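# Bridge the well with sticks and set block centred

## Task

Four tables, each carrying one bolted arm, surround a square opening called the well, with nothing under it but the floor. In the scene frame the well's middle is at x = 0, y = 0 and its edges are parallel to x and y. Approximate arm bases in metres, with facing in degrees counter-clockwise from +x: arm1 x=+0.22 y=+0.56 z=+0.72 facing -90; arm2 x=-0.52 y=+0.50 z=+0.72 facing -90; arm3 x=-0.22 y=-0.56 z=+0.72 facing +90; arm4 x=+0.52 y=-0.50 z=+0.72 facing +90. No single wooden stick is long enough to span the well. Get the wooden block resting so that its centre sits above the middle of the well; the block and sticks are allowed to overhang the well. You may use as many of the arms as you like. It only counts if the arrangement stays put without any robot holding it. When finished, open the grippers and move the arms away.

## Robot and tools

Robots. There are four identical Kinova Gen3 arms named arm1, arm2, arm3 and arm4. Each has seven revolute joints, a Robotiq 2F-85 two-finger gripper and a wrist camera. The hand can reach roughly 1.0 m from the joint 1 axis. A fixed room camera, cam_high, looks over the scene; the wrist cameras are arm1_cam_wrist to arm4_cam_wrist.

Frame. Everything shares one scene frame with its origin on the floor and +z upward. The well is centred at x = 0, y = 0. Bases sit at about z = 0.72 (table height). arm1 and arm2 face -y; arm3 and arm4 face +y. The hand point is midway between the fingertips; the hand's z axis runs along the fingers and the fingers close along its y axis.

execute_actions. Argument actions is a list holding one action or nothing. An action is an object keyed by arm name; each arm entry has a single key joints, an object of absolute targets by joint name. So there is one entry per arm, not a combined list. Joint names and ranges (radians, absolute, not offsets): joint1_rad -69.115 to 69.115, turns the whole arm about its vertical base axis, positive clockwise from above, and at 0 the arm extends in its facing direction; joint2_rad -2.249 to 2.249, the shoulder, 0 upright, positive leans forward; joint3_rad -69.115 to 69.115, twists the upper arm; joint4_rad -2.579 to 2.579, the elbow, 0 straight, positive bends the same way positive joint2 leans (when joint3 is 0); joint5_rad -69.115 to 69.115, twists the forearm; joint6_rad -2.099 to 2.099, the wrist bend, 0 straight, positive bends like positive joint4 (when joint5 is 0); joint7_rad -69.115 to 69.115, rolls the hand, positive counter-clockwise viewed from behind the hand. gripper_m is the absolute fingertip gap in metres, 0 (closed) to 0.085 (wide open). Any subset of joints and arms may be given. Tolerance for reaching a target is ±0.01 rad for joints and ±0.003 m for the gripper. Optional cameras picks which images come back (names above, or all; an empty list means none; omitted or null means all). An unknown key, unknown camera or out-of-range number rejects the whole call and nothing moves. An empty actions list just reports state and pictures.

Motion behaviour. Motions within an action begin together but may finish at different moments; from rest the joints of one arm are timed to arrive together, and a reversing command makes them halt together. The hand can sweep a wide path between postures. After a big move the result may arrive before the arm has finished. An omitted joint or arm may keep driving toward its earlier target. Arms do not coordinate with each other.

wait takes seconds (0 to 10) and commands nothing new; it returns the same state and images. zoom_image takes camera and region [x0, y0, x1, y1] in pixels of that camera's last full image (top-left is 0,0; at most 504 by 504) and returns a finer view. finished_scene takes scene (an integer) and ends that scene permanently after the robots hold the last command; the result tells whether the goal was met and gives the next task.

Reading results. State includes joint_positions and joint_status per joint. done means within tolerance, though often a bit off; resending the same target won't nudge it. off_target means it stopped short and may still be pushing. contact_stop or time_out means the target was dropped and the joint holds where it stopped. joint command not followed, usually with a cause line, means a safety check blocked that arm's joint targets (a gripper target in the same action still runs); blocked joints show not_followed and may be retried on every later action until new targets pass or the path clears. on_its_own lists motion you did not command. A pictures line names the cameras in image order. If a result reports a stop, remaining motion calls in the same reply are skipped.

Faults and hazards. The arms do not stop on contact; they keep pressing and can press hard. If contact torque reaches a joint's limit (46.9 N m for joints 1 to 4, 29.5 N m for joints 5 to 7, counting a carried object's weight) the arm freezes for 10 seconds, its gripper stops, and it drops the rest of that call. Holding loads heats motors: a MOTOR HOT line appears from 60 °C, and at 75 °C an OVER-TEMPERATURE FAULT makes that arm brake weakly and sag; affected keys then read limit_stop_at_motor_heat, and you should resend the target. Keep heavy holds short. The anti-collision check can react too late and ignores grippers and gripper housings against other arms, so keep arms apart yourself; a hard squeeze between two robots ends the run, and no state line reports robot-to-robot contact (objects touching robots are fine). Avoid drops, slips, slams and hard shoves. Do not knock anything off the work area or into places it should not go. Loose objects may occasionally get a brief external nudge, so check with cameras before finishing. The final arrangement must stand by itself with every gripper open and the arms pulled back.

Each tool is called after "Emit:" by a JSON object that holds its "name" and its "arguments", one argument or row to a line.

## Session

Emit:
{"name": "execute_actions", "arguments": {
  "actions": []
}}

Scene clock: 0.00 s.
Motor temperatures (°C, as the motors report them): arm1=[30 26 24 26 36 33 38] | arm2=[32 26 26 30 32 36 38] | arm3=[26 26 25 27 36 34 39] | arm4=[30 31 28 26 35 37 47]
arm1.joint_positions: joint1_rad=+0.324 joint2_rad=-0.300 joint3_rad=-0.117 joint4_rad=+1.612 joint5_rad=+0.006 joint6_rad=+1.941 joint7_rad=+1.714 gripper_m=+0.085
arm1.joint_status: not commanded
arm1.hand: x=+0.1659 y=+0.4255 z=+1.2848 quat_wxyz=(+0.049, -0.736, -0.674, -0.034) (m; scene frame)
arm2.joint_positions: joint1_rad=+0.342 joint2_rad=-0.391 joint3_rad=-0.071 joint4_rad=+1.591 joint5_rad=-0.037 joint6_rad=+1.947 joint7_rad=+1.428 gripper_m=+0.085
arm2.joint_status: not commanded
arm2.hand: x=-0.5606 y=+0.3692 z=+1.2603 quat_wxyz=(+0.003, -0.822, -0.570, -0.010) (m; scene frame)
arm3.joint_positions: joint1_rad=+0.376 joint2_rad=-0.386 joint3_rad=-0.077 joint4_rad=+1.580 joint5_rad=-0.049 joint6_rad=+2.003 joint7_rad=+1.373 gripper_m=+0.085
arm3.joint_status: not commanded
arm3.hand: x=-0.1802 y=-0.4497 z=+1.2732 quat_wxyz=(+0.027, +0.531, -0.847, +0.013) (m; scene frame)
arm4.joint_positions: joint1_rad=+0.432 joint2_rad=-0.342 joint3_rad=-0.087 joint4_rad=+1.517 joint5_rad=-0.044 joint6_rad=+2.006 joint7_rad=+1.098 gripper_m=+0.085
arm4.joint_status: not commanded
arm4.hand: x=+0.5709 y=-0.3660 z=+1.2500 quat_wxyz=(+0.020, +0.375, -0.927, +0.020) (m; scene frame)
pictures: arm1_cam_wrist, arm2_cam_wrist, arm3_cam_wrist, arm4_cam_wrist, cam_high
Images, in order (width x height): arm1_cam_wrist 504x504, arm2_cam_wrist 504x504, arm3_cam_wrist 504x504, arm4_cam_wrist 504x504, cam_high 504x504.

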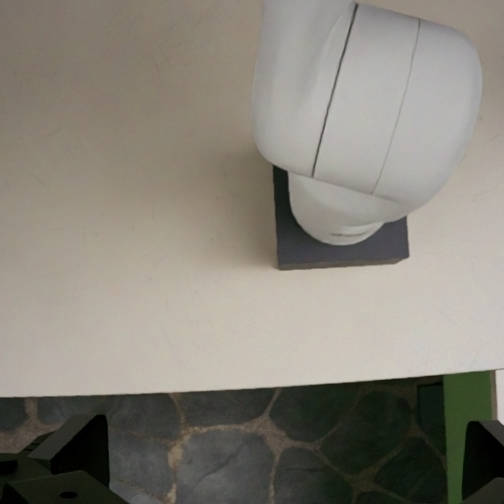

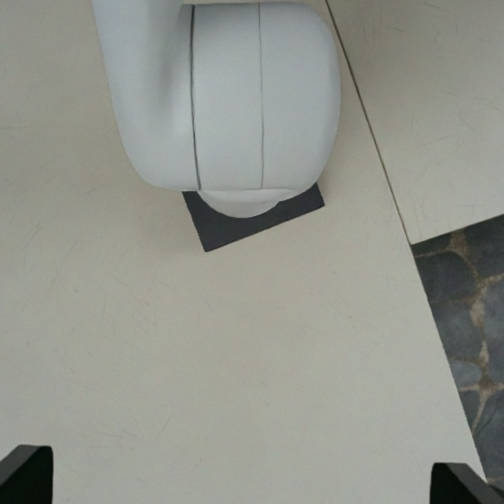

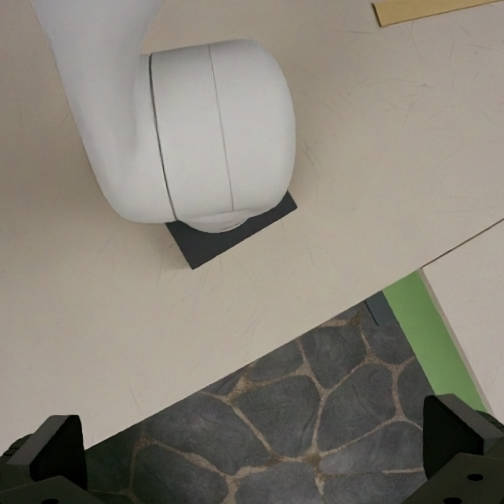

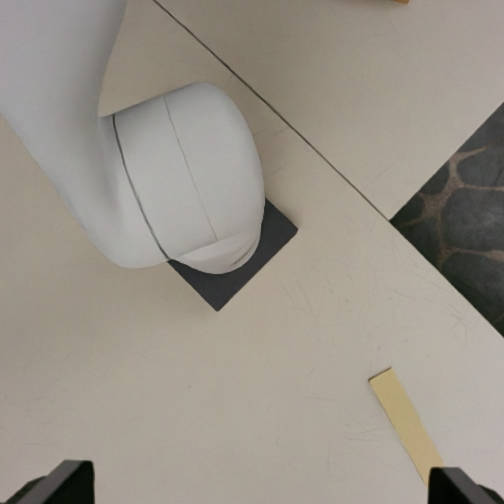

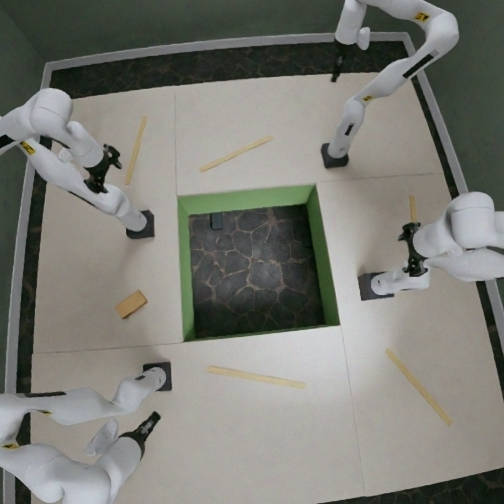

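Emit:
{"name": "zoom_image", "arguments": {
  "camera": "cam_high",
  "region": [90, 90, 340, 340]
}}

Emit:
{"name": "zoom_image", "arguments": {
  "camera": "cam_high",
  "region": [200, 170, 480, 450]
}}

Emit:
{"name": "execute_actions", "arguments": {
  "actions": [
    {"arm1":{"joints":{"joint1_rad":1.2,"joint2_rad":0.2,"joint3_rad":0,"joint4_rad":1.4,"joint5_rad":0,"joint6_rad":1.54,"joint7_rad":1.57}},"arm2":{"joints":{"joint1_rad":0,"joint2_rad":0.2,"joint3_rad":0,"joint4_rad":1.4,"joint5_rad":0,"joint6_rad":1.54,"joint7_rad":1.57}},"arm3":{"joints":{"joint1_rad":-1.7,"joint2_rad":0.2,"joint3_rad":0,"joint4_rad":1.4,"joint5_rad":0,"joint6_rad":1.54,"joint7_rad":1.57}},"arm4":{"joints":{"joint1_rad":0,"joint2_rad":0.2,"joint3_rad":0,"joint4_rad":1.4,"joint5_rad":0,"joint6_rad":1.54,"joint7_rad":1.57}}}
  ]
}}

Region (90, 90, 340, 340) of cam_high's 504x504 image, scaled by 2.016, with more detail than that image has.

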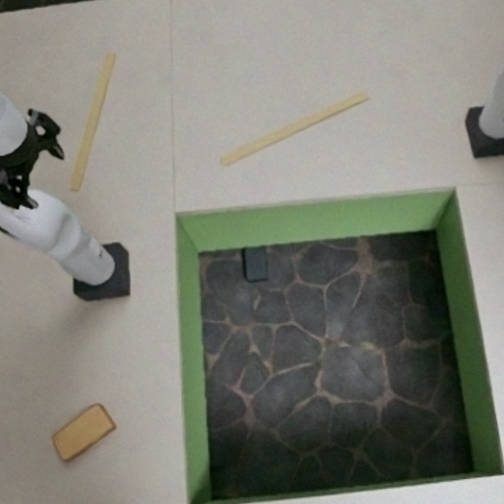

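Region (200, 170, 480, 450) of cam_high's 504x504 image, scaled by 1.800, with more detail than that image has.

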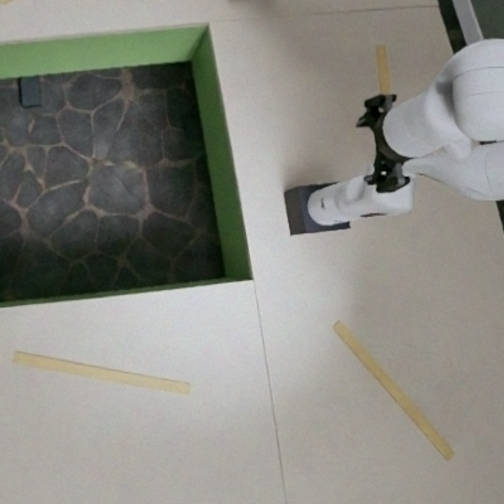

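Scene clock: 3.80 s.
Motor temperatures (°C, as the motors report them): arm1=[30 26 24 26 36 33 38] | arm2=[32 26 26 30 32 36 38] | arm3=[26 26 25 27 36 34 39] | arm4=[30 31 28 26 35 37 47]
arm1.joint_positions: joint1_rad=+1.200 joint2_rad=+0.200 joint3_rad=+0.000 joint4_rad=+1.400 joint5_rad=+0.000 joint6_rad=+1.540 joint7_rad=+1.570 gripper_m=+0.085
arm1.joint_status: all done
arm1.hand: x=-0.1639 y=+0.4453 z=+1.2044 quat_wxyz=(-0.001, -0.984, -0.177, +0.002) (m; scene frame)
arm2.joint_positions: joint1_rad=+0.000 joint2_rad=+0.200 joint3_rad=+0.000 joint4_rad=+1.400 joint5_rad=+0.000 joint6_rad=+1.540 joint7_rad=+1.570 gripper_m=+0.085
arm2.joint_status: all done
arm2.hand: x=-0.5279 y=+0.0963 z=+1.1571 quat_wxyz=(+0.002, -0.690, -0.723, -0.006) (m; scene frame)
arm3.joint_positions: joint1_rad=-1.700 joint2_rad=+0.200 joint3_rad=+0.000 joint4_rad=+1.400 joint5_rad=+0.000 joint6_rad=+1.540 joint7_rad=+1.570 gripper_m=+0.085
arm3.joint_status: all done
arm3.hand: x=-0.6137 y=-0.5997 z=+1.1708 quat_wxyz=(+0.000, +0.997, +0.081, -0.001) (m; scene frame)
arm4.joint_positions: joint1_rad=+0.000 joint2_rad=+0.200 joint3_rad=+0.000 joint4_rad=+1.400 joint5_rad=+0.000 joint6_rad=+1.540 joint7_rad=+1.570 gripper_m=+0.085
arm4.joint_status: all done
arm4.hand: x=+0.5425 y=-0.0953 z=+1.1308 quat_wxyz=(+0.005, +0.708, -0.706, +0.006) (m; scene frame)
pictures: arm1_cam_wrist, arm2_cam_wrist, arm3_cam_wrist, arm4_cam_wrist, cam_high
Images, in order (width x height): arm1_cam_wrist 504x504, arm2_cam_wrist 504x504, arm3_cam_wrist 504x504, arm4_cam_wrist 504x504, cam_high 504x504.

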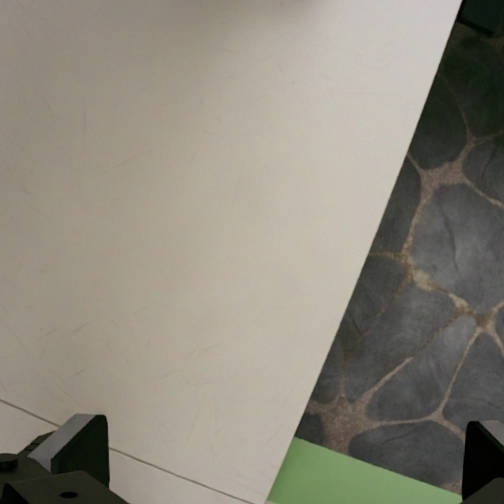

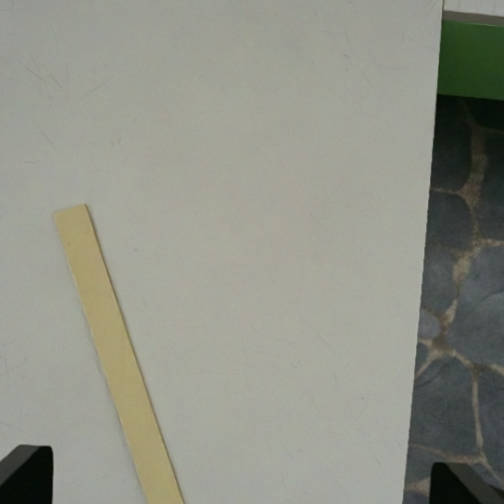

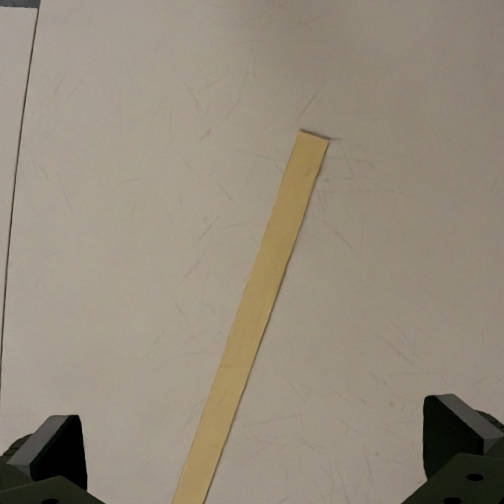

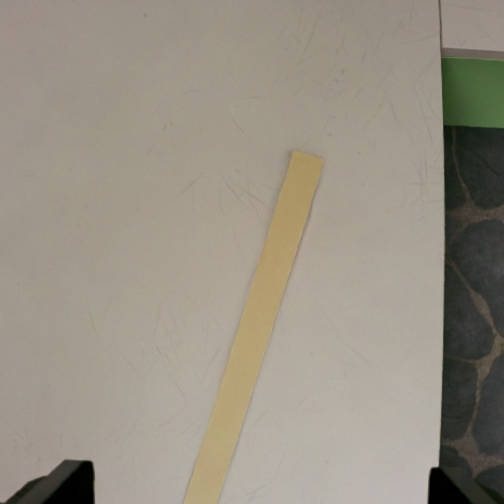

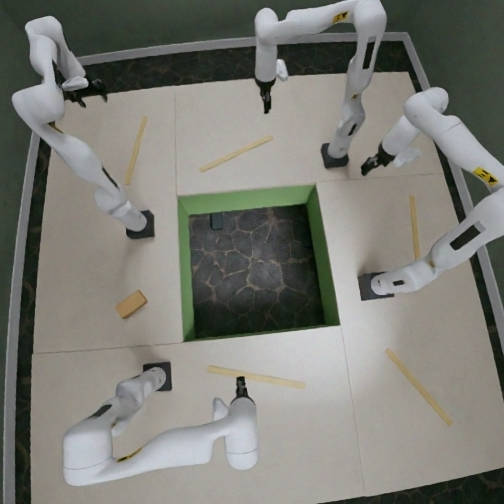

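Emit:
{"name": "execute_actions", "arguments": {
  "actions": [
    {"arm1":{"joints":{"joint1_rad":-1.92,"joint2_rad":0.841,"joint4_rad":1.834,"joint6_rad":0.246,"joint7_rad":1.78}},"arm2":{"joints":{"joint1_rad":0.06,"joint2_rad":0.904,"joint4_rad":1.443,"joint6_rad":0.574,"joint7_rad":1.96}},"arm3":{"joints":{"joint1_rad":-1.62,"joint2_rad":0.799,"joint4_rad":1.796,"joint6_rad":0.326,"joint7_rad":1.27}},"arm4":{"joints":{"joint1_rad":0,"joint2_rad":0.656,"joint4_rad":1.939,"joint6_rad":0.766,"joint7_rad":1.32}}}
  ]
}}

Scene clock: 9.27 s.
Motor temperatures (°C, as the motors report them): arm1=[30 26 24 26 36 33 38] | arm2=[32 26 26 30 32 36 38] | arm3=[26 26 25 27 36 34 39] | arm4=[30 31 28 26 35 37 47]
arm1.joint_positions: joint1_rad=-1.920 joint2_rad=+0.841 joint3_rad=+0.000 joint4_rad=+1.834 joint5_rad=+0.000 joint6_rad=+0.246 joint7_rad=+1.780 gripper_m=+0.085
arm1.joint_status: all done
arm1.hand: x=+0.7193 y=+0.7081 z=+0.8054 quat_wxyz=(-0.108, +0.267, -0.958, -0.006) (m; scene frame)
arm2.joint_positions: joint1_rad=+0.060 joint2_rad=+0.904 joint3_rad=+0.000 joint4_rad=+1.443 joint5_rad=+0.000 joint6_rad=+0.574 joint7_rad=+1.960 gripper_m=+0.085
arm2.joint_status: all done
arm2.hand: x=-0.5529 y=-0.1229 z=+0.7986 quat_wxyz=(-0.059, -0.559, -0.822, +0.085) (m; scene frame)
arm3.joint_positions: joint1_rad=-1.620 joint2_rad=+0.799 joint3_rad=+0.000 joint4_rad=+1.796 joint5_rad=+0.000 joint6_rad=+0.326 joint7_rad=+1.270 gripper_m=+0.085
arm3.joint_status: all done
arm3.hand: x=-0.7503 y=-0.5791 z=+0.8002 quat_wxyz=(+0.021, +0.988, -0.108, -0.109) (m; scene frame)
arm4.joint_positions: joint1_rad=+0.000 joint2_rad=+0.656 joint3_rad=+0.000 joint4_rad=+1.939 joint5_rad=+0.000 joint6_rad=+0.766 joint7_rad=+1.320 gripper_m=+0.085
arm4.joint_status: all done
arm4.hand: x=+0.5433 y=-0.1469 z=+0.8007 quat_wxyz=(+0.071, +0.610, -0.783, +0.094) (m; scene frame)
pictures: arm1_cam_wrist, arm2_cam_wrist, arm3_cam_wrist, arm4_cam_wrist, cam_high
Images, in order (width x height): arm1_cam_wrist 504x504, arm2_cam_wrist 504x504, arm3_cam_wrist 504x504, arm4_cam_wrist 504x504, cam_high 504x504.

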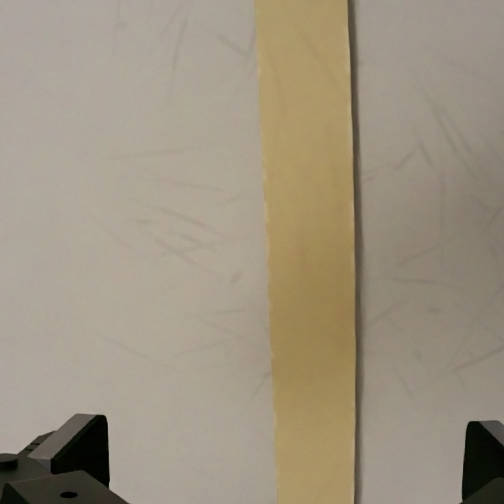

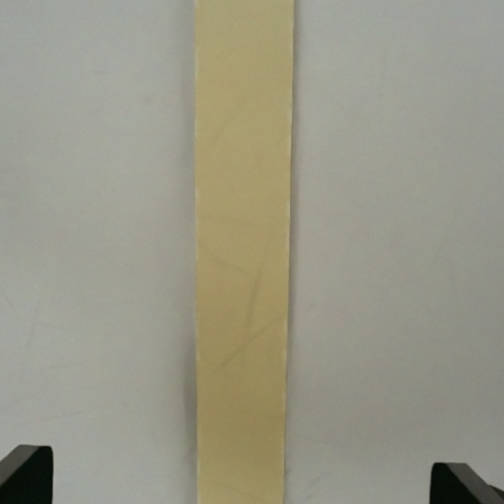

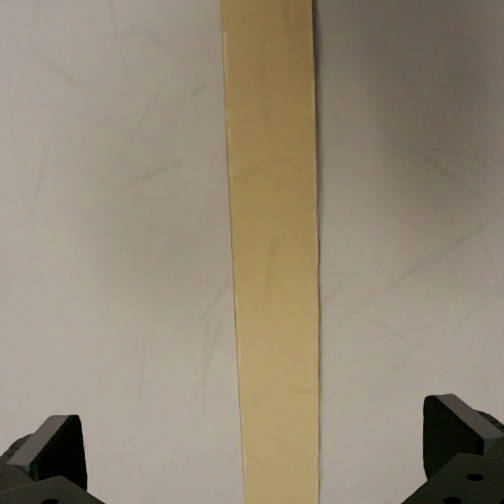

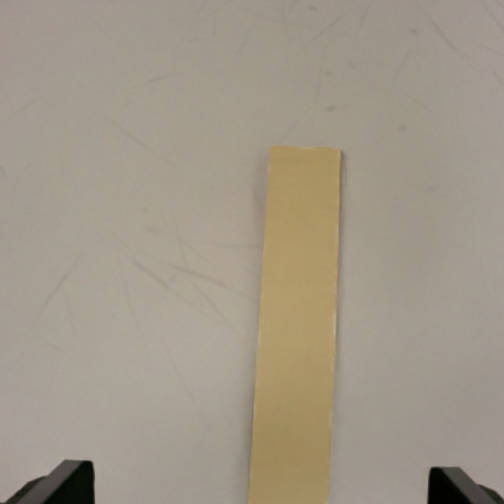

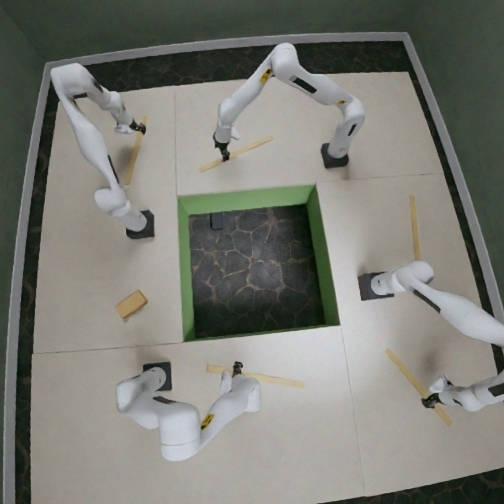

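Emit:
{"name": "execute_actions", "arguments": {
  "actions": [
    {"arm1":{"joints":{"joint2_rad":1.018,"joint4_rad":1.81,"joint6_rad":0.093,"gripper_m":0.065}},"arm2":{"joints":{"joint2_rad":1.032,"joint4_rad":1.445,"joint6_rad":0.444,"gripper_m":0.065}},"arm3":{"joints":{"joint2_rad":0.958,"joint4_rad":1.79,"joint6_rad":0.173,"gripper_m":0.065}},"arm4":{"joints":{"joint1_rad":-0.015,"joint2_rad":0.826,"joint4_rad":1.956,"joint6_rad":0.579,"gripper_m":0.065}}}
  ],
  "cameras": ["arm4_cam_wrist","arm1_cam_wrist"]
}}

Emit:
{"name": "execute_actions", "arguments": {
  "actions": [
    {"arm1":{"joints":{"gripper_m":0.0}},"arm2":{"joints":{"gripper_m":0.0}},"arm3":{"joints":{"gripper_m":0.0}},"arm4":{"joints":{"gripper_m":0.0}}}
  ],
  "cameras": []
}}

Scene clock: 12.43 s.
Motor temperatures (°C, as the motors report them): arm1=[30 26 24 26 36 33 38] | arm2=[32 26 26 30 32 36 38] | arm3=[26 26 25 27 36 34 39] | arm4=[30 31 28 26 35 37 47]
arm1.joint_positions: joint1_rad=-1.920 joint2_rad=+1.005 joint3_rad=+0.000 joint4_rad=+1.809 joint5_rad=+0.000 joint6_rad=+0.093 joint7_rad=+1.780 gripper_m=+0.065
arm1.joint_status: joint2_rad time_out (moved +0.164 of +0.177); the others done
arm1.hand: x=+0.7242 y=+0.7098 z=+0.7346 quat_wxyz=(-0.115, +0.267, -0.957, -0.007) (m; scene frame)
arm2.joint_positions: joint1_rad=+0.060 joint2_rad=+1.014 joint3_rad=+0.000 joint4_rad=+1.441 joint5_rad=+0.000 joint6_rad=+0.445 joint7_rad=+1.960 gripper_m=+0.065
arm2.joint_status: joint2_rad time_out (moved +0.110 of +0.128); the others done
arm2.hand: x=-0.5527 y=-0.1302 z=+0.7391 quat_wxyz=(-0.065, -0.559, -0.821, +0.094) (m; scene frame)
arm3.joint_positions: joint1_rad=-1.620 joint2_rad=+0.943 joint3_rad=+0.000 joint4_rad=+1.788 joint5_rad=+0.000 joint6_rad=+0.173 joint7_rad=+1.270 gripper_m=+0.065
arm3.joint_status: joint2_rad time_out (moved +0.144 of +0.159); the others done
arm3.hand: x=-0.7564 y=-0.5796 z=+0.7353 quat_wxyz=(+0.023, +0.987, -0.108, -0.117) (m; scene frame)
arm4.joint_positions: joint1_rad=-0.014 joint2_rad=+0.798 joint3_rad=+0.000 joint4_rad=+1.960 joint5_rad=+0.000 joint6_rad=+0.594 joint7_rad=+1.320 gripper_m=+0.065
arm4.joint_status: joint2_rad time_out (moved +0.142 of +0.170); joint6_rad time_out (moved -0.172 of -0.187); the others done
arm4.hand: x=+0.5386 y=-0.1459 z=+0.7373 quat_wxyz=(+0.068, +0.616, -0.780, +0.091) (m; scene frame)
pictures: arm1_cam_wrist, arm4_cam_wrist
Images, in order (width x height): arm1_cam_wrist 504x504, arm4_cam_wrist 504x504.

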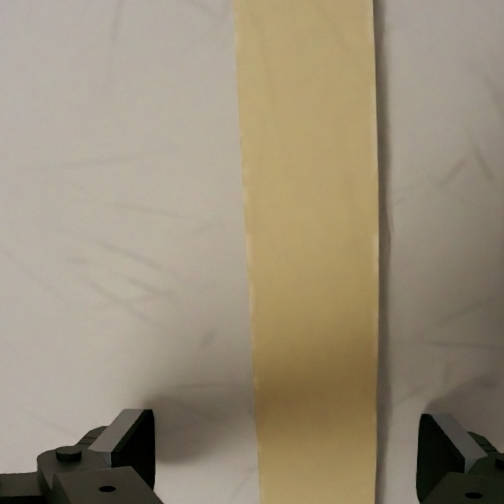

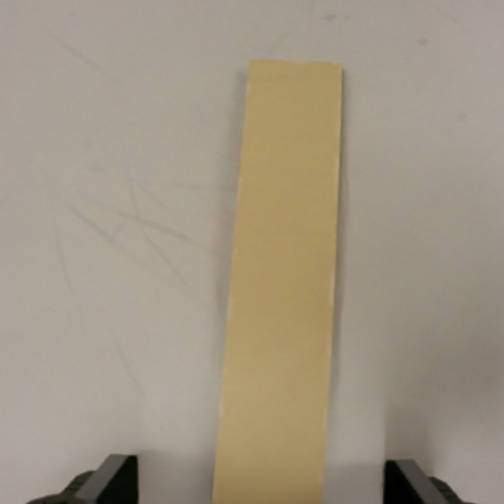

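not run: a stop came earlier in this reply.

Touching the table; tips extend on closing, so raise a few mm while closing.

Emit:
{"name": "execute_actions", "arguments": {
  "actions": [
    {"arm1":{"joints":{"joint2_rad":0.994,"gripper_m":0.0}},"arm2":{"joints":{"joint2_rad":1.008,"gripper_m":0.0}},"arm3":{"joints":{"joint2_rad":0.933,"gripper_m":0.0}},"arm4":{"joints":{"joint2_rad":0.787,"gripper_m":0.0}}}
  ],
  "cameras": []
}}

Scene clock: 13.63 s.
Motor temperatures (°C, as the motors report them): arm1=[30 26 24 26 36 33 38] | arm2=[32 26 26 30 32 36 38] | arm3=[26 26 25 27 36 34 39] | arm4=[30 31 28 26 35 37 47]
arm1.joint_positions: joint1_rad=-1.920 joint2_rad=+0.993 joint3_rad=+0.000 joint4_rad=+1.809 joint5_rad=+0.000 joint6_rad=+0.093 joint7_rad=+1.780 gripper_m=+0.022
arm1.joint_status: gripper_m off_target (ended at +0.022, target +0.000); the others done
arm1.hand: x=+0.7285 y=+0.7114 z=+0.7409 quat_wxyz=(-0.121, +0.267, -0.956, -0.007) (m; scene frame)
arm2.joint_positions: joint1_rad=+0.060 joint2_rad=+1.006 joint3_rad=+0.000 joint4_rad=+1.440 joint5_rad=+0.000 joint6_rad=+0.444 joint7_rad=+1.960 gripper_m=+0.022
arm2.joint_status: gripper_m off_target (ended at +0.022, target +0.000); the others done
arm2.hand: x=-0.5528 y=-0.1333 z=+0.7443 quat_wxyz=(-0.068, -0.558, -0.821, +0.098) (m; scene frame)
arm3.joint_positions: joint1_rad=-1.619 joint2_rad=+0.927 joint3_rad=+0.001 joint4_rad=+1.786 joint5_rad=+0.000 joint6_rad=+0.172 joint7_rad=+1.270 gripper_m=+0.000
arm3.joint_status: all done
arm3.hand: x=-0.7634 y=-0.5788 z=+0.7446 quat_wxyz=(+0.024, +0.986, -0.109, -0.126) (m; scene frame)
arm4.joint_positions: joint1_rad=-0.014 joint2_rad=+0.784 joint3_rad=+0.000 joint4_rad=+1.960 joint5_rad=-0.001 joint6_rad=+0.595 joint7_rad=+1.320 gripper_m=+0.023
arm4.joint_status: gripper_m off_target (ended at +0.023, target +0.000); the others done
arm4.hand: x=+0.5382 y=-0.1417 z=+0.7426 quat_wxyz=(+0.064, +0.616, -0.780, +0.085) (m; scene frame)
pictures: none
No camera images: the call's "cameras" was empty. Leave "cameras" out to get every camera's image.

Emit:
{"name": "execute_actions", "arguments": {
  "actions": [
    {"arm1":{"joints":{"joint2_rad":0.75,"joint6_rad":0.58}},"arm2":{"joints":{"joint2_rad":0.75,"joint6_rad":0.95}},"arm3":{"joints":{"joint2_rad":0.92,"gripper_m":0.045}},"arm4":{"joints":{"joint2_rad":0.5,"joint6_rad":0.68}}}
  ],
  "cameras": ["arm3_cam_wrist","cam_high"]
}}

Scene clock: 15.33 s.
Motor temperatures (°C, as the motors report them): arm1=[30 26 24 26 36 33 38] | arm2=[32 26 26 30 32 36 38] | arm3=[26 26 25 27 36 34 39] | arm4=[30 31 28 26 35 37 47]
arm1.joint_positions: joint1_rad=-1.920 joint2_rad=+0.750 joint3_rad=+0.000 joint4_rad=+1.809 joint5_rad=+0.000 joint6_rad=+0.580 joint7_rad=+1.780 gripper_m=+0.022
arm1.joint_status: all done
arm1.hand: x=+0.6600 y=+0.6876 z=+0.8434 quat_wxyz=(+0.001, +0.268, -0.963, +0.001) (m; scene frame)
arm2.joint_positions: joint1_rad=+0.060 joint2_rad=+0.750 joint3_rad=+0.000 joint4_rad=+1.441 joint5_rad=+0.000 joint6_rad=+0.950 joint7_rad=+1.960 gripper_m=+0.022
arm2.joint_status: all done
arm2.hand: x=-0.5522 y=-0.0436 z=+0.8769 quat_wxyz=(+0.001, -0.562, -0.827, -0.006) (m; scene frame)
arm3.joint_positions: joint1_rad=-1.620 joint2_rad=+0.920 joint3_rad=+0.000 joint4_rad=+1.788 joint5_rad=+0.000 joint6_rad=+0.173 joint7_rad=+1.270 gripper_m=+0.045
arm3.joint_status: all done
arm3.hand: x=-0.7641 y=-0.5802 z=+0.7479 quat_wxyz=(+0.025, +0.986, -0.108, -0.128) (m; scene frame)
arm4.joint_positions: joint1_rad=-0.014 joint2_rad=+0.500 joint3_rad=+0.000 joint4_rad=+1.960 joint5_rad=+0.000 joint6_rad=+0.680 joint7_rad=+1.320 gripper_m=+0.023
arm4.joint_status: all done
arm4.hand: x=+0.5375 y=-0.0979 z=+0.8525 quat_wxyz=(+0.004, +0.620, -0.784, +0.007) (m; scene frame)
pictures: arm3_cam_wrist, cam_high
Images, in order (width x height): arm3_cam_wrist 504x504, cam_high 504x504.

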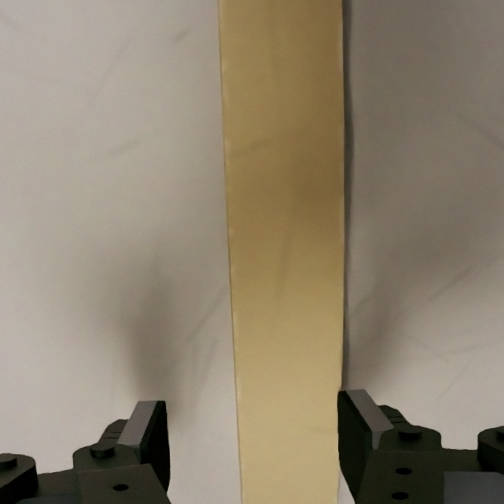

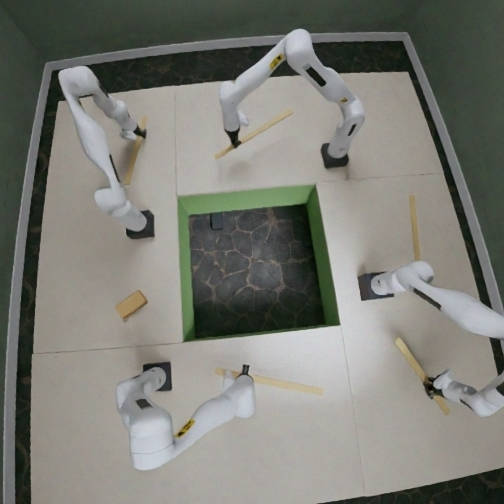

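Emit:
{"name": "execute_actions", "arguments": {
  "actions": [
    {"arm1":{"joints":{"joint1_rad":0.53,"joint2_rad":0.673,"joint4_rad":2.284,"joint6_rad":0.185,"joint7_rad":-1.025}},"arm2":{"joints":{"joint7_rad":-0.49}},"arm3":{"joints":{"joint1_rad":-1.635}}}
  ],
  "cameras": []
}}

Emit:
{"name": "execute_actions", "arguments": {
  "actions": [
    {"arm4":{"joints":{"joint7_rad":3.0}},"arm3":{"joints":{"joint2_rad":0.937}}}
  ],
  "cameras": []
}}

Emit:
{"name": "execute_actions", "arguments": {
  "actions": [
    {"arm4":{"joints":{"joint1_rad":-0.485,"joint2_rad":0.773,"joint4_rad":1.615,"joint6_rad":0.754,"joint7_rad":2.656}},"arm2":{"joints":{"joint1_rad":-0.445,"joint2_rad":0.82,"joint4_rad":1.626,"joint6_rad":0.696}},"arm3":{"joints":{"gripper_m":0}}}
  ],
  "cameras": ["cam_high"]
}}

Scene clock: 19.77 s.
Motor temperatures (°C, as the motors report them): arm1=[30 26 24 26 36 33 38] | arm2=[32 26 26 30 32 36 38] | arm3=[26 26 25 27 36 34 39] | arm4=[30 31 28 26 35 37 47]
arm1.joint_positions: joint1_rad=+0.530 joint2_rad=+0.673 joint3_rad=+0.000 joint4_rad=+2.284 joint5_rad=+0.000 joint6_rad=+0.185 joint7_rad=-1.025 gripper_m=+0.022
arm1.joint_status: all done
arm1.hand: x=+0.0301 y=+0.2994 z=+0.8209 quat_wxyz=(-0.001, -0.708, +0.707, +0.000) (m; scene frame)
arm2.joint_positions: joint1_rad=+0.060 joint2_rad=+0.751 joint3_rad=+0.000 joint4_rad=+1.441 joint5_rad=+0.000 joint6_rad=+0.950 joint7_rad=-0.490 gripper_m=+0.022
arm2.joint_status: all done
arm2.hand: x=-0.5523 y=-0.0434 z=+0.8769 quat_wxyz=(+0.007, -0.969, +0.249, -0.001) (m; scene frame)
arm3.joint_positions: joint1_rad=-1.635 joint2_rad=+0.920 joint3_rad=+0.000 joint4_rad=+1.788 joint5_rad=+0.000 joint6_rad=+0.173 joint7_rad=+1.270 gripper_m=+0.045
arm3.joint_status: all done
arm3.hand: x=-0.7638 y=-0.5884 z=+0.7479 quat_wxyz=(+0.026, +0.986, -0.101, -0.128) (m; scene frame)
arm4.joint_positions: joint1_rad=-0.014 joint2_rad=+0.500 joint3_rad=+0.000 joint4_rad=+1.960 joint5_rad=+0.000 joint6_rad=+0.680 joint7_rad=+1.320 gripper_m=+0.023
arm4.joint_status: not commanded
arm4.hand: x=+0.5375 y=-0.0978 z=+0.8526 quat_wxyz=(+0.004, +0.620, -0.784, +0.007) (m; scene frame)
pictures: none
No camera images: the call's "cameras" was empty. Leave "cameras" out to get every camera's image.

Scene clock: 21.73 s.
Motor temperatures (°C, as the motors report them): arm1=[30 26 24 26 36 33 38] | arm2=[32 26 26 30 32 36 38] | arm3=[26 26 25 27 36 34 39] | arm4=[30 31 28 26 35 37 47]
arm1.joint_positions: joint1_rad=+0.530 joint2_rad=+0.673 joint3_rad=+0.000 joint4_rad=+2.284 joint5_rad=+0.000 joint6_rad=+0.185 joint7_rad=-1.025 gripper_m=+0.022
arm1.joint_status: not commanded
arm1.hand: x=+0.0300 y=+0.2994 z=+0.8209 quat_wxyz=(-0.001, -0.707, +0.707, +0.000) (m; scene frame)
arm2.joint_positions: joint1_rad=+0.060 joint2_rad=+0.751 joint3_rad=+0.000 joint4_rad=+1.441 joint5_rad=+0.000 joint6_rad=+0.950 joint7_rad=-0.490 gripper_m=+0.022
arm2.joint_status: not commanded
arm2.hand: x=-0.5523 y=-0.0434 z=+0.8769 quat_wxyz=(+0.007, -0.969, +0.249, -0.001) (m; scene frame)
arm3.joint_positions: joint1_rad=-1.635 joint2_rad=+0.937 joint3_rad=+0.000 joint4_rad=+1.788 joint5_rad=+0.000 joint6_rad=+0.173 joint7_rad=+1.270 gripper_m=+0.045
arm3.joint_status: all done
arm3.hand: x=-0.7582 y=-0.5879 z=+0.7388 quat_wxyz=(+0.024, +0.987, -0.101, -0.120) (m; scene frame)
arm4.joint_positions: joint1_rad=-0.014 joint2_rad=+0.500 joint3_rad=+0.000 joint4_rad=+1.960 joint5_rad=+0.000 joint6_rad=+0.680 joint7_rad=+3.000 gripper_m=+0.023
arm4.joint_status: all done
arm4.hand: x=+0.5375 y=-0.0978 z=+0.8526 quat_wxyz=(+0.008, +0.998, -0.062, +0.001) (m; scene frame)
pictures: none
No camera images: the call's "cameras" was empty. Leave "cameras" out to get every camera's image.

Scene clock: 23.53 s.
Motor temperatures (°C, as the motors report them): arm1=[30 26 24 26 36 33 38] | arm2=[32 26 26 30 32 36 38] | arm3=[26 26 25 27 36 34 39] | arm4=[30 31 28 26 35 37 47]
arm1.joint_positions: joint1_rad=+0.530 joint2_rad=+0.673 joint3_rad=+0.000 joint4_rad=+2.284 joint5_rad=+0.000 joint6_rad=+0.185 joint7_rad=-1.025 gripper_m=+0.022
arm1.joint_status: not commanded
arm1.hand: x=+0.0300 y=+0.2994 z=+0.8209 quat_wxyz=(-0.001, -0.707, +0.707, +0.000) (m; scene frame)
arm2.joint_positions: joint1_rad=-0.445 joint2_rad=+0.821 joint3_rad=+0.000 joint4_rad=+1.626 joint5_rad=+0.000 joint6_rad=+0.696 joint7_rad=-0.490 gripper_m=+0.022
arm2.joint_status: all done
arm2.hand: x=-0.3017 y=+0.0397 z=+0.7997 quat_wxyz=(+0.007, -1.000, -0.001, -0.002) (m; scene frame)
arm3.joint_positions: joint1_rad=-1.635 joint2_rad=+0.934 joint3_rad=+0.000 joint4_rad=+1.787 joint5_rad=+0.000 joint6_rad=+0.173 joint7_rad=+1.270 gripper_m=+0.022
arm3.joint_status: gripper_m off_target (ended at +0.022, target +0.000)
arm3.hand: x=-0.7597 y=-0.5877 z=+0.7405 quat_wxyz=(+0.024, +0.987, -0.101, -0.121) (m; scene frame)
arm4.joint_positions: joint1_rad=-0.485 joint2_rad=+0.773 joint3_rad=+0.000 joint4_rad=+1.615 joint5_rad=+0.000 joint6_rad=+0.754 joint7_rad=+2.656 gripper_m=+0.023
arm4.joint_status: all done
arm4.hand: x=+0.3030 y=-0.0386 z=+0.7978 quat_wxyz=(+0.009, +1.000, +0.002, +0.001) (m; scene frame)
pictures: cam_high
Images, in order (width x height): cam_high 504x504.

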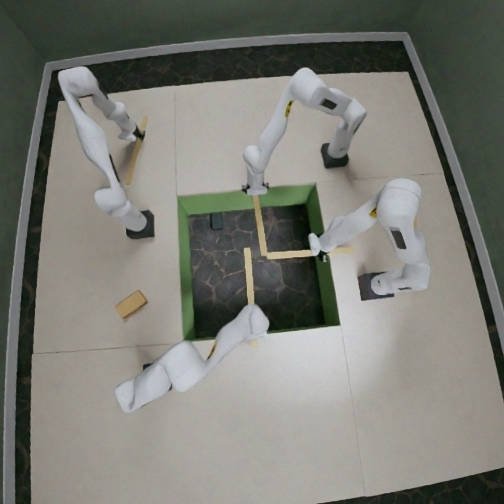

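Emit:
{"name": "execute_actions", "arguments": {
  "actions": [
    {"arm3":{"joints":{"joint2_rad":0.65,"joint6_rad":0.7,"joint7_rad":2.3}}}
  ],
  "cameras": []
}}

Emit:
{"name": "execute_actions", "arguments": {
  "actions": [
    {"arm3":{"joints":{"joint1_rad":-0.4,"joint2_rad":0.439,"joint4_rad":2.237,"joint6_rad":0.466,"joint7_rad":3.2}}}
  ],
  "cameras": []
}}

Emit:
{"name": "execute_actions", "arguments": {
  "actions": [
    {"arm3":{"joints":{"joint1_rad":0.55,"joint7_rad":5.23}}}
  ]
}}

Emit:
{"name": "zoom_image", "arguments": {
  "camera": "cam_high",
  "region": [150, 160, 370, 380]
}}

Scene clock: 25.43 s.
Motor temperatures (°C, as the motors report them): arm1=[30 26 24 26 36 33 38] | arm2=[32 26 26 30 32 36 38] | arm3=[26 26 25 27 36 34 39] | arm4=[30 31 28 26 35 37 47]
arm1.joint_positions: joint1_rad=+0.530 joint2_rad=+0.673 joint3_rad=+0.000 joint4_rad=+2.284 joint5_rad=+0.000 joint6_rad=+0.185 joint7_rad=-1.025 gripper_m=+0.022
arm1.joint_status: not commanded
arm1.hand: x=+0.0300 y=+0.2994 z=+0.8209 quat_wxyz=(-0.001, -0.707, +0.707, +0.000) (m; scene frame)
arm2.joint_positions: joint1_rad=-0.445 joint2_rad=+0.821 joint3_rad=+0.000 joint4_rad=+1.626 joint5_rad=+0.000 joint6_rad=+0.696 joint7_rad=-0.490 gripper_m=+0.022
arm2.joint_status: not commanded
arm2.hand: x=-0.3016 y=+0.0397 z=+0.7997 quat_wxyz=(+0.007, -1.000, -0.001, -0.002) (m; scene frame)
arm3.joint_positions: joint1_rad=-1.635 joint2_rad=+0.650 joint3_rad=+0.000 joint4_rad=+1.788 joint5_rad=+0.000 joint6_rad=+0.700 joint7_rad=+2.300 gripper_m=+0.022
arm3.joint_status: all done
arm3.hand: x=-0.6761 y=-0.5799 z=+0.8627 quat_wxyz=(-0.001, +0.916, +0.402, -0.002) (m; scene frame)
arm4.joint_positions: joint1_rad=-0.485 joint2_rad=+0.773 joint3_rad=+0.000 joint4_rad=+1.615 joint5_rad=+0.000 joint6_rad=+0.754 joint7_rad=+2.656 gripper_m=+0.023
arm4.joint_status: not commanded
arm4.hand: x=+0.3029 y=-0.0386 z=+0.7978 quat_wxyz=(+0.009, +1.000, +0.002, +0.001) (m; scene frame)
pictures: none
No camera images: the call's "cameras" was empty. Leave "cameras" out to get every camera's image.

Scene clock: 28.07 s.
Motor temperatures (°C, as the motors report them): arm1=[30 26 24 26 36 33 38] | arm2=[32 26 26 30 32 36 38] | arm3=[26 26 25 27 36 34 39] | arm4=[30 32 28 26 35 37 47]
arm1.joint_positions: joint1_rad=+0.530 joint2_rad=+0.673 joint3_rad=+0.000 joint4_rad=+2.284 joint5_rad=+0.000 joint6_rad=+0.185 joint7_rad=-1.025 gripper_m=+0.022
arm1.joint_status: not commanded
arm1.hand: x=+0.0300 y=+0.2994 z=+0.8209 quat_wxyz=(-0.001, -0.707, +0.707, +0.000) (m; scene frame)
arm2.joint_positions: joint1_rad=-0.445 joint2_rad=+0.821 joint3_rad=+0.000 joint4_rad=+1.626 joint5_rad=+0.000 joint6_rad=+0.696 joint7_rad=-0.490 gripper_m=+0.022
arm2.joint_status: not commanded
arm2.hand: x=-0.3016 y=+0.0397 z=+0.7997 quat_wxyz=(+0.007, -1.000, -0.001, -0.002) (m; scene frame)
arm3.joint_positions: joint1_rad=-0.400 joint2_rad=+0.439 joint3_rad=+0.000 joint4_rad=+2.237 joint5_rad=+0.000 joint6_rad=+0.466 joint7_rad=+3.200 gripper_m=+0.022
arm3.joint_status: all done
arm3.hand: x=-0.3286 y=-0.2594 z=+0.8671 quat_wxyz=(+0.000, +0.970, +0.243, +0.000) (m; scene frame)
arm4.joint_positions: joint1_rad=-0.485 joint2_rad=+0.773 joint3_rad=+0.000 joint4_rad=+1.615 joint5_rad=+0.000 joint6_rad=+0.754 joint7_rad=+2.656 gripper_m=+0.023
arm4.joint_status: not commanded
arm4.hand: x=+0.3029 y=-0.0386 z=+0.7978 quat_wxyz=(+0.009, +1.000, +0.002, +0.001) (m; scene frame)
pictures: none
No camera images: the call's "cameras" was empty. Leave "cameras" out to get every camera's image.

Scene clock: 30.70 s.
Motor temperatures (°C, as the motors report them): arm1=[30 26 24 26 36 33 38] | arm2=[32 26 26 30 32 36 38] | arm3=[26 26 25 27 36 34 39] | arm4=[30 32 28 26 35 37 47]
arm1.joint_positions: joint1_rad=+0.530 joint2_rad=+0.673 joint3_rad=+0.000 joint4_rad=+2.284 joint5_rad=+0.000 joint6_rad=+0.185 joint7_rad=-1.025 gripper_m=+0.022
arm1.joint_status: not commanded
arm1.hand: x=+0.0300 y=+0.2994 z=+0.8209 quat_wxyz=(-0.001, -0.707, +0.707, +0.000) (m; scene frame)
arm2.joint_positions: joint1_rad=-0.445 joint2_rad=+0.821 joint3_rad=+0.000 joint4_rad=+1.626 joint5_rad=+0.000 joint6_rad=+0.696 joint7_rad=-0.490 gripper_m=+0.022
arm2.joint_status: not commanded
arm2.hand: x=-0.3016 y=+0.0397 z=+0.7997 quat_wxyz=(+0.007, -1.000, -0.001, -0.002) (m; scene frame)
arm3.joint_positions: joint1_rad=+0.550 joint2_rad=+0.439 joint3_rad=+0.000 joint4_rad=+2.237 joint5_rad=+0.000 joint6_rad=+0.466 joint7_rad=+5.230 gripper_m=+0.022
arm3.joint_status: all done
arm3.hand: x=-0.0374 y=-0.2943 z=+0.8668 quat_wxyz=(+0.000, +0.707, +0.707, -0.001) (m; scene frame)
arm4.joint_positions: joint1_rad=-0.485 joint2_rad=+0.773 joint3_rad=+0.000 joint4_rad=+1.615 joint5_rad=+0.000 joint6_rad=+0.754 joint7_rad=+2.656 gripper_m=+0.023
arm4.joint_status: not commanded
arm4.hand: x=+0.3029 y=-0.0386 z=+0.7978 quat_wxyz=(+0.009, +1.000, +0.002, +0.001) (m; scene frame)
pictures: arm1_cam_wrist, arm2_cam_wrist, arm3_cam_wrist, arm4_cam_wrist, cam_high
Images, in order (width x height): arm1_cam_wrist 504x504, arm2_cam_wrist 504x504, arm3_cam_wrist 504x504, arm4_cam_wrist 504x504, cam_high 504x504.

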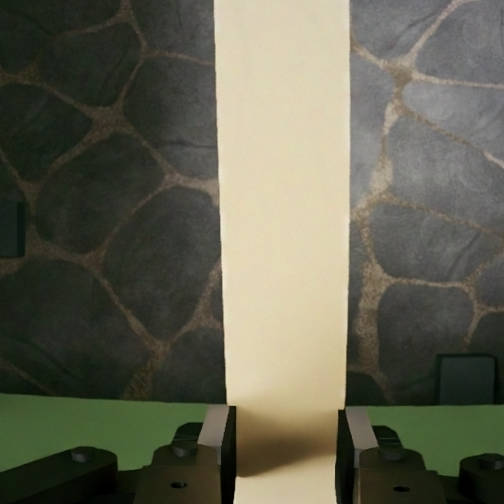

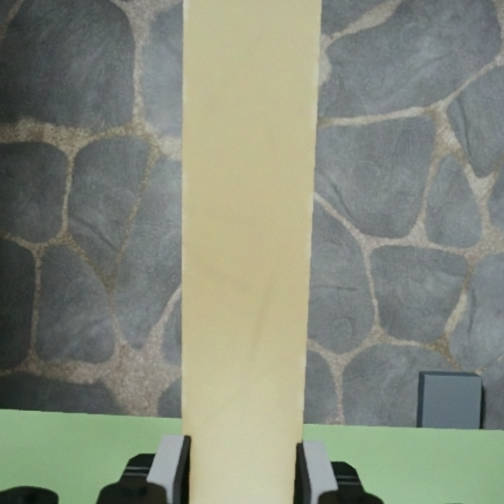

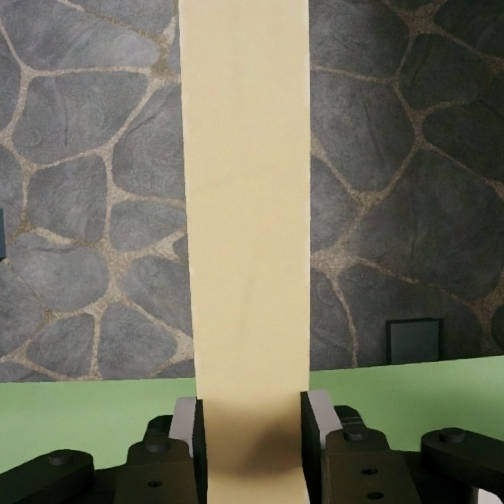

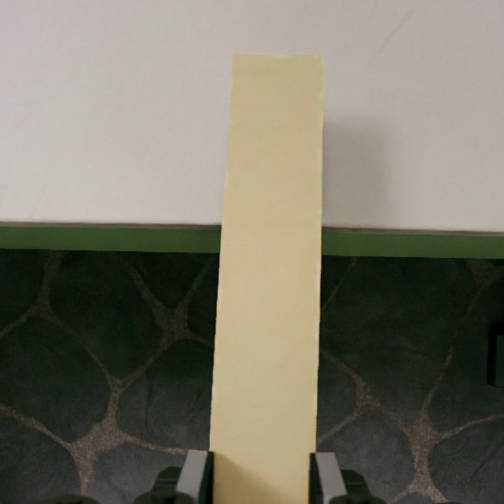

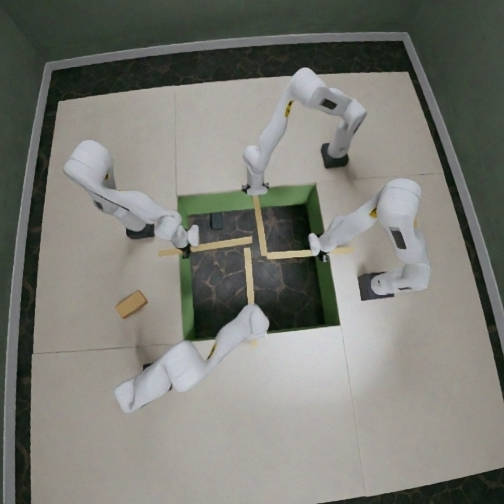

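Region (150, 160, 370, 380) of cam_high's 504x504 image, scaled by 2.291, with more detail than that image has.

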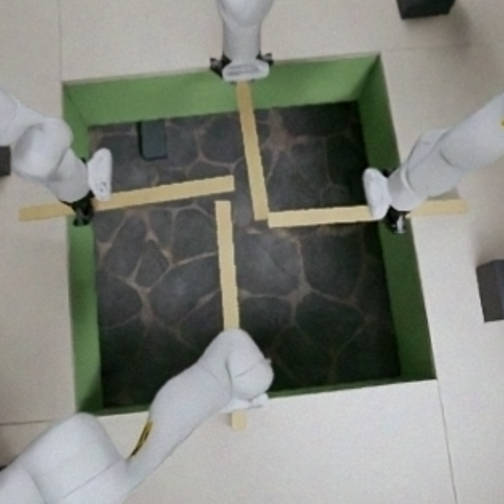

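Emit:
{"name": "execute_actions", "arguments": {
  "actions": [
    {"arm2":{"joints":{"joint1_rad":-0.49,"joint2_rad":0.78,"joint4_rad":1.536,"joint6_rad":0.826,"joint7_rad":-0.535}},"arm4":{"joints":{"joint2_rad":0.797,"joint6_rad":0.73}}}
  ],
  "cameras": []
}}

Emit:
{"name": "execute_actions", "arguments": {
  "actions": [
    {"arm1":{"joints":{"joint1_rad":0.405,"joint2_rad":0.759,"joint4_rad":2.044,"joint6_rad":0.339,"joint7_rad":-1.15}},"arm3":{"joints":{"joint1_rad":0.48,"joint2_rad":0.505,"joint4_rad":2.09,"joint6_rad":0.547,"joint7_rad":5.16}}}
  ],
  "cameras": ["cam_high"]
}}

Emit:
{"name": "zoom_image", "arguments": {
  "camera": "cam_high",
  "region": [150, 160, 370, 380]
}}

Scene clock: 32.53 s.
Motor temperatures (°C, as the motors report them): arm1=[30 26 24 26 36 33 38] | arm2=[32 26 26 30 32 36 38] | arm3=[26 26 25 27 36 34 39] | arm4=[30 32 28 26 35 37 47]
arm1.joint_positions: joint1_rad=+0.530 joint2_rad=+0.673 joint3_rad=+0.000 joint4_rad=+2.284 joint5_rad=+0.000 joint6_rad=+0.185 joint7_rad=-1.025 gripper_m=+0.022
arm1.joint_status: not commanded
arm1.hand: x=+0.0300 y=+0.2994 z=+0.8209 quat_wxyz=(-0.001, -0.707, +0.707, +0.000) (m; scene frame)
arm2.joint_positions: joint1_rad=-0.490 joint2_rad=+0.781 joint3_rad=+0.000 joint4_rad=+1.536 joint5_rad=+0.000 joint6_rad=+0.826 joint7_rad=-0.535 gripper_m=+0.022
arm2.joint_status: all done
arm2.hand: x=-0.2723 y=+0.0342 z=+0.8400 quat_wxyz=(+0.007, -1.000, -0.001, -0.002) (m; scene frame)
arm3.joint_positions: joint1_rad=+0.550 joint2_rad=+0.439 joint3_rad=+0.000 joint4_rad=+2.237 joint5_rad=+0.000 joint6_rad=+0.466 joint7_rad=+5.230 gripper_m=+0.022
arm3.joint_status: not commanded
arm3.hand: x=-0.0373 y=-0.2944 z=+0.8668 quat_wxyz=(+0.000, +0.707, +0.707, -0.001) (m; scene frame)
arm4.joint_positions: joint1_rad=-0.485 joint2_rad=+0.797 joint3_rad=+0.000 joint4_rad=+1.615 joint5_rad=+0.000 joint6_rad=+0.730 joint7_rad=+2.656 gripper_m=+0.023
arm4.joint_status: all done
arm4.hand: x=+0.3022 y=-0.0375 z=+0.7856 quat_wxyz=(+0.009, +1.000, +0.002, +0.001) (m; scene frame)
pictures: none
No camera images: the call's "cameras" was empty. Leave "cameras" out to get every camera's image.

Scene clock: 33.87 s.
Motor temperatures (°C, as the motors report them): arm1=[30 26 24 26 36 33 38] | arm2=[32 26 26 30 32 36 38] | arm3=[26 26 25 27 36 34 39] | arm4=[30 32 28 26 35 37 47]
arm1.joint_positions: joint1_rad=+0.405 joint2_rad=+0.759 joint3_rad=+0.000 joint4_rad=+2.044 joint5_rad=+0.000 joint6_rad=+0.339 joint7_rad=-1.150 gripper_m=+0.022
arm1.joint_status: all done
arm1.hand: x=+0.0337 y=+0.2106 z=+0.8098 quat_wxyz=(-0.001, -0.707, +0.707, +0.000) (m; scene frame)
arm2.joint_positions: joint1_rad=-0.490 joint2_rad=+0.781 joint3_rad=+0.000 joint4_rad=+1.536 joint5_rad=+0.000 joint6_rad=+0.826 joint7_rad=-0.535 gripper_m=+0.022
arm2.joint_status: not commanded
arm2.hand: x=-0.2722 y=+0.0342 z=+0.8400 quat_wxyz=(+0.007, -1.000, -0.001, -0.002) (m; scene frame)
arm3.joint_positions: joint1_rad=+0.480 joint2_rad=+0.505 joint3_rad=+0.000 joint4_rad=+2.090 joint5_rad=+0.000 joint6_rad=+0.547 joint7_rad=+5.160 gripper_m=+0.022
arm3.joint_status: all done
arm3.hand: x=-0.0360 y=-0.2401 z=+0.8665 quat_wxyz=(+0.000, +0.707, +0.707, -0.001) (m; scene frame)
arm4.joint_positions: joint1_rad=-0.485 joint2_rad=+0.797 joint3_rad=+0.000 joint4_rad=+1.615 joint5_rad=+0.000 joint6_rad=+0.730 joint7_rad=+2.656 gripper_m=+0.023
arm4.joint_status: not commanded
arm4.hand: x=+0.3022 y=-0.0375 z=+0.7856 quat_wxyz=(+0.009, +1.000, +0.002, +0.001) (m; scene frame)
pictures: cam_high
Images, in order (width x height): cam_high 504x504.

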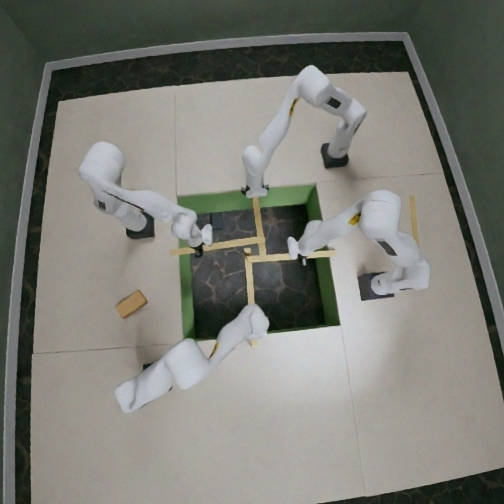

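Region (150, 160, 370, 380) of cam_high's 504x504 image, scaled by 2.291, with more detail than that image has.

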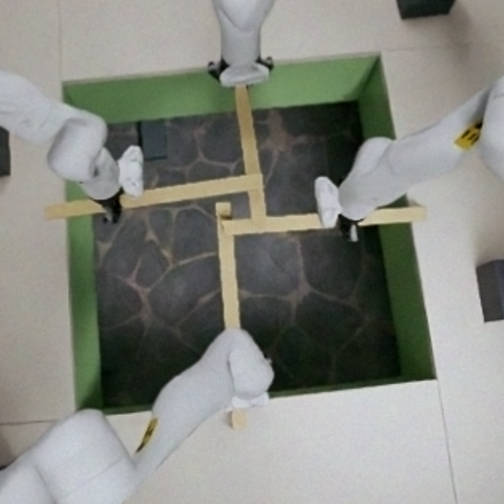

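Emit:
{"name": "execute_actions", "arguments": {
  "actions": [
    {"arm1":{"joints":{"joint2_rad":0.81,"joint6_rad":0.288}},"arm2":{"joints":{"joint2_rad":0.885,"joint4_rad":1.562,"joint6_rad":0.695}},"arm3":{"joints":{"joint2_rad":0.66,"joint4_rad":2.13,"joint6_rad":0.352}},"arm4":{"joints":{"joint1_rad":-0.465,"joint7_rad":2.676}}}
  ],
  "cameras": ["cam_high"]
}}

Emit:
{"name": "zoom_image", "arguments": {
  "camera": "cam_high",
  "region": [160, 200, 350, 300]
}}

Emit:
{"name": "zoom_image", "arguments": {
  "camera": "cam_high",
  "region": [225, 220, 285, 280]
}}

Scene clock: 35.27 s.
Motor temperatures (°C, as the motors report them): arm1=[30 26 24 26 36 33 38] | arm2=[32 26 26 30 32 36 38] | arm3=[26 26 25 27 36 34 39] | arm4=[30 32 28 26 35 37 47]
arm1.joint_positions: joint1_rad=+0.405 joint2_rad=+0.810 joint3_rad=+0.000 joint4_rad=+2.044 joint5_rad=+0.000 joint6_rad=+0.288 joint7_rad=-1.150 gripper_m=+0.022
arm1.joint_status: all done
arm1.hand: x=+0.0337 y=+0.2105 z=+0.7898 quat_wxyz=(-0.002, -0.707, +0.707, +0.000) (m; scene frame)
arm2.joint_positions: joint1_rad=-0.490 joint2_rad=+0.885 joint3_rad=+0.000 joint4_rad=+1.562 joint5_rad=+0.000 joint6_rad=+0.695 joint7_rad=-0.535 gripper_m=+0.022
arm2.joint_status: all done
arm2.hand: x=-0.2717 y=+0.0349 z=+0.7793 quat_wxyz=(+0.006, -1.000, -0.001, -0.002) (m; scene frame)
arm3.joint_positions: joint1_rad=+0.480 joint2_rad=+0.660 joint3_rad=+0.000 joint4_rad=+2.130 joint5_rad=+0.000 joint6_rad=+0.352 joint7_rad=+5.160 gripper_m=+0.022
arm3.joint_status: all done
arm3.hand: x=-0.0364 y=-0.2407 z=+0.8042 quat_wxyz=(+0.000, +0.707, +0.707, -0.001) (m; scene frame)
arm4.joint_positions: joint1_rad=-0.465 joint2_rad=+0.798 joint3_rad=+0.000 joint4_rad=+1.615 joint5_rad=+0.000 joint6_rad=+0.730 joint7_rad=+2.676 gripper_m=+0.023
arm4.joint_status: all done
arm4.hand: x=+0.3116 y=-0.0333 z=+0.7853 quat_wxyz=(+0.009, +1.000, +0.002, +0.001) (m; scene frame)
pictures: cam_high
Images, in order (width x height): cam_high 504x504.

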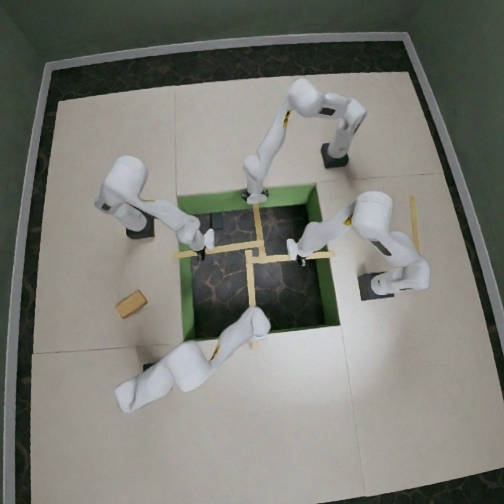

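Region (160, 200, 350, 300) of cam_high's 504x504 image, scaled by 2.653, with more detail than that image has; it fills the top 265 rows of this view, and the rest is white.

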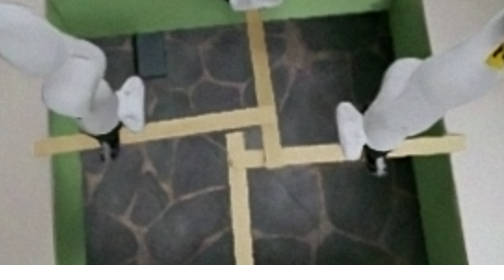

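Region (225, 220, 285, 280) of cam_high's 504x504 image, scaled by 8.400, with more detail than that image has.

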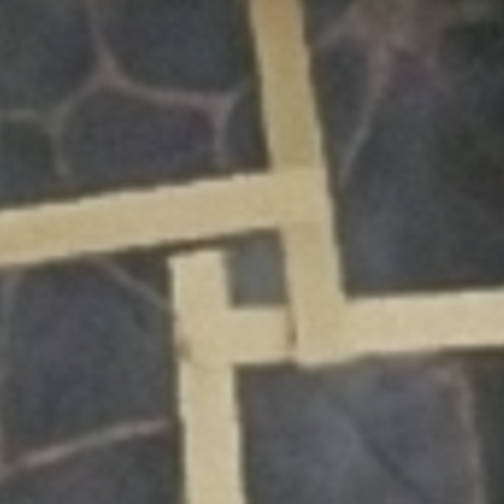

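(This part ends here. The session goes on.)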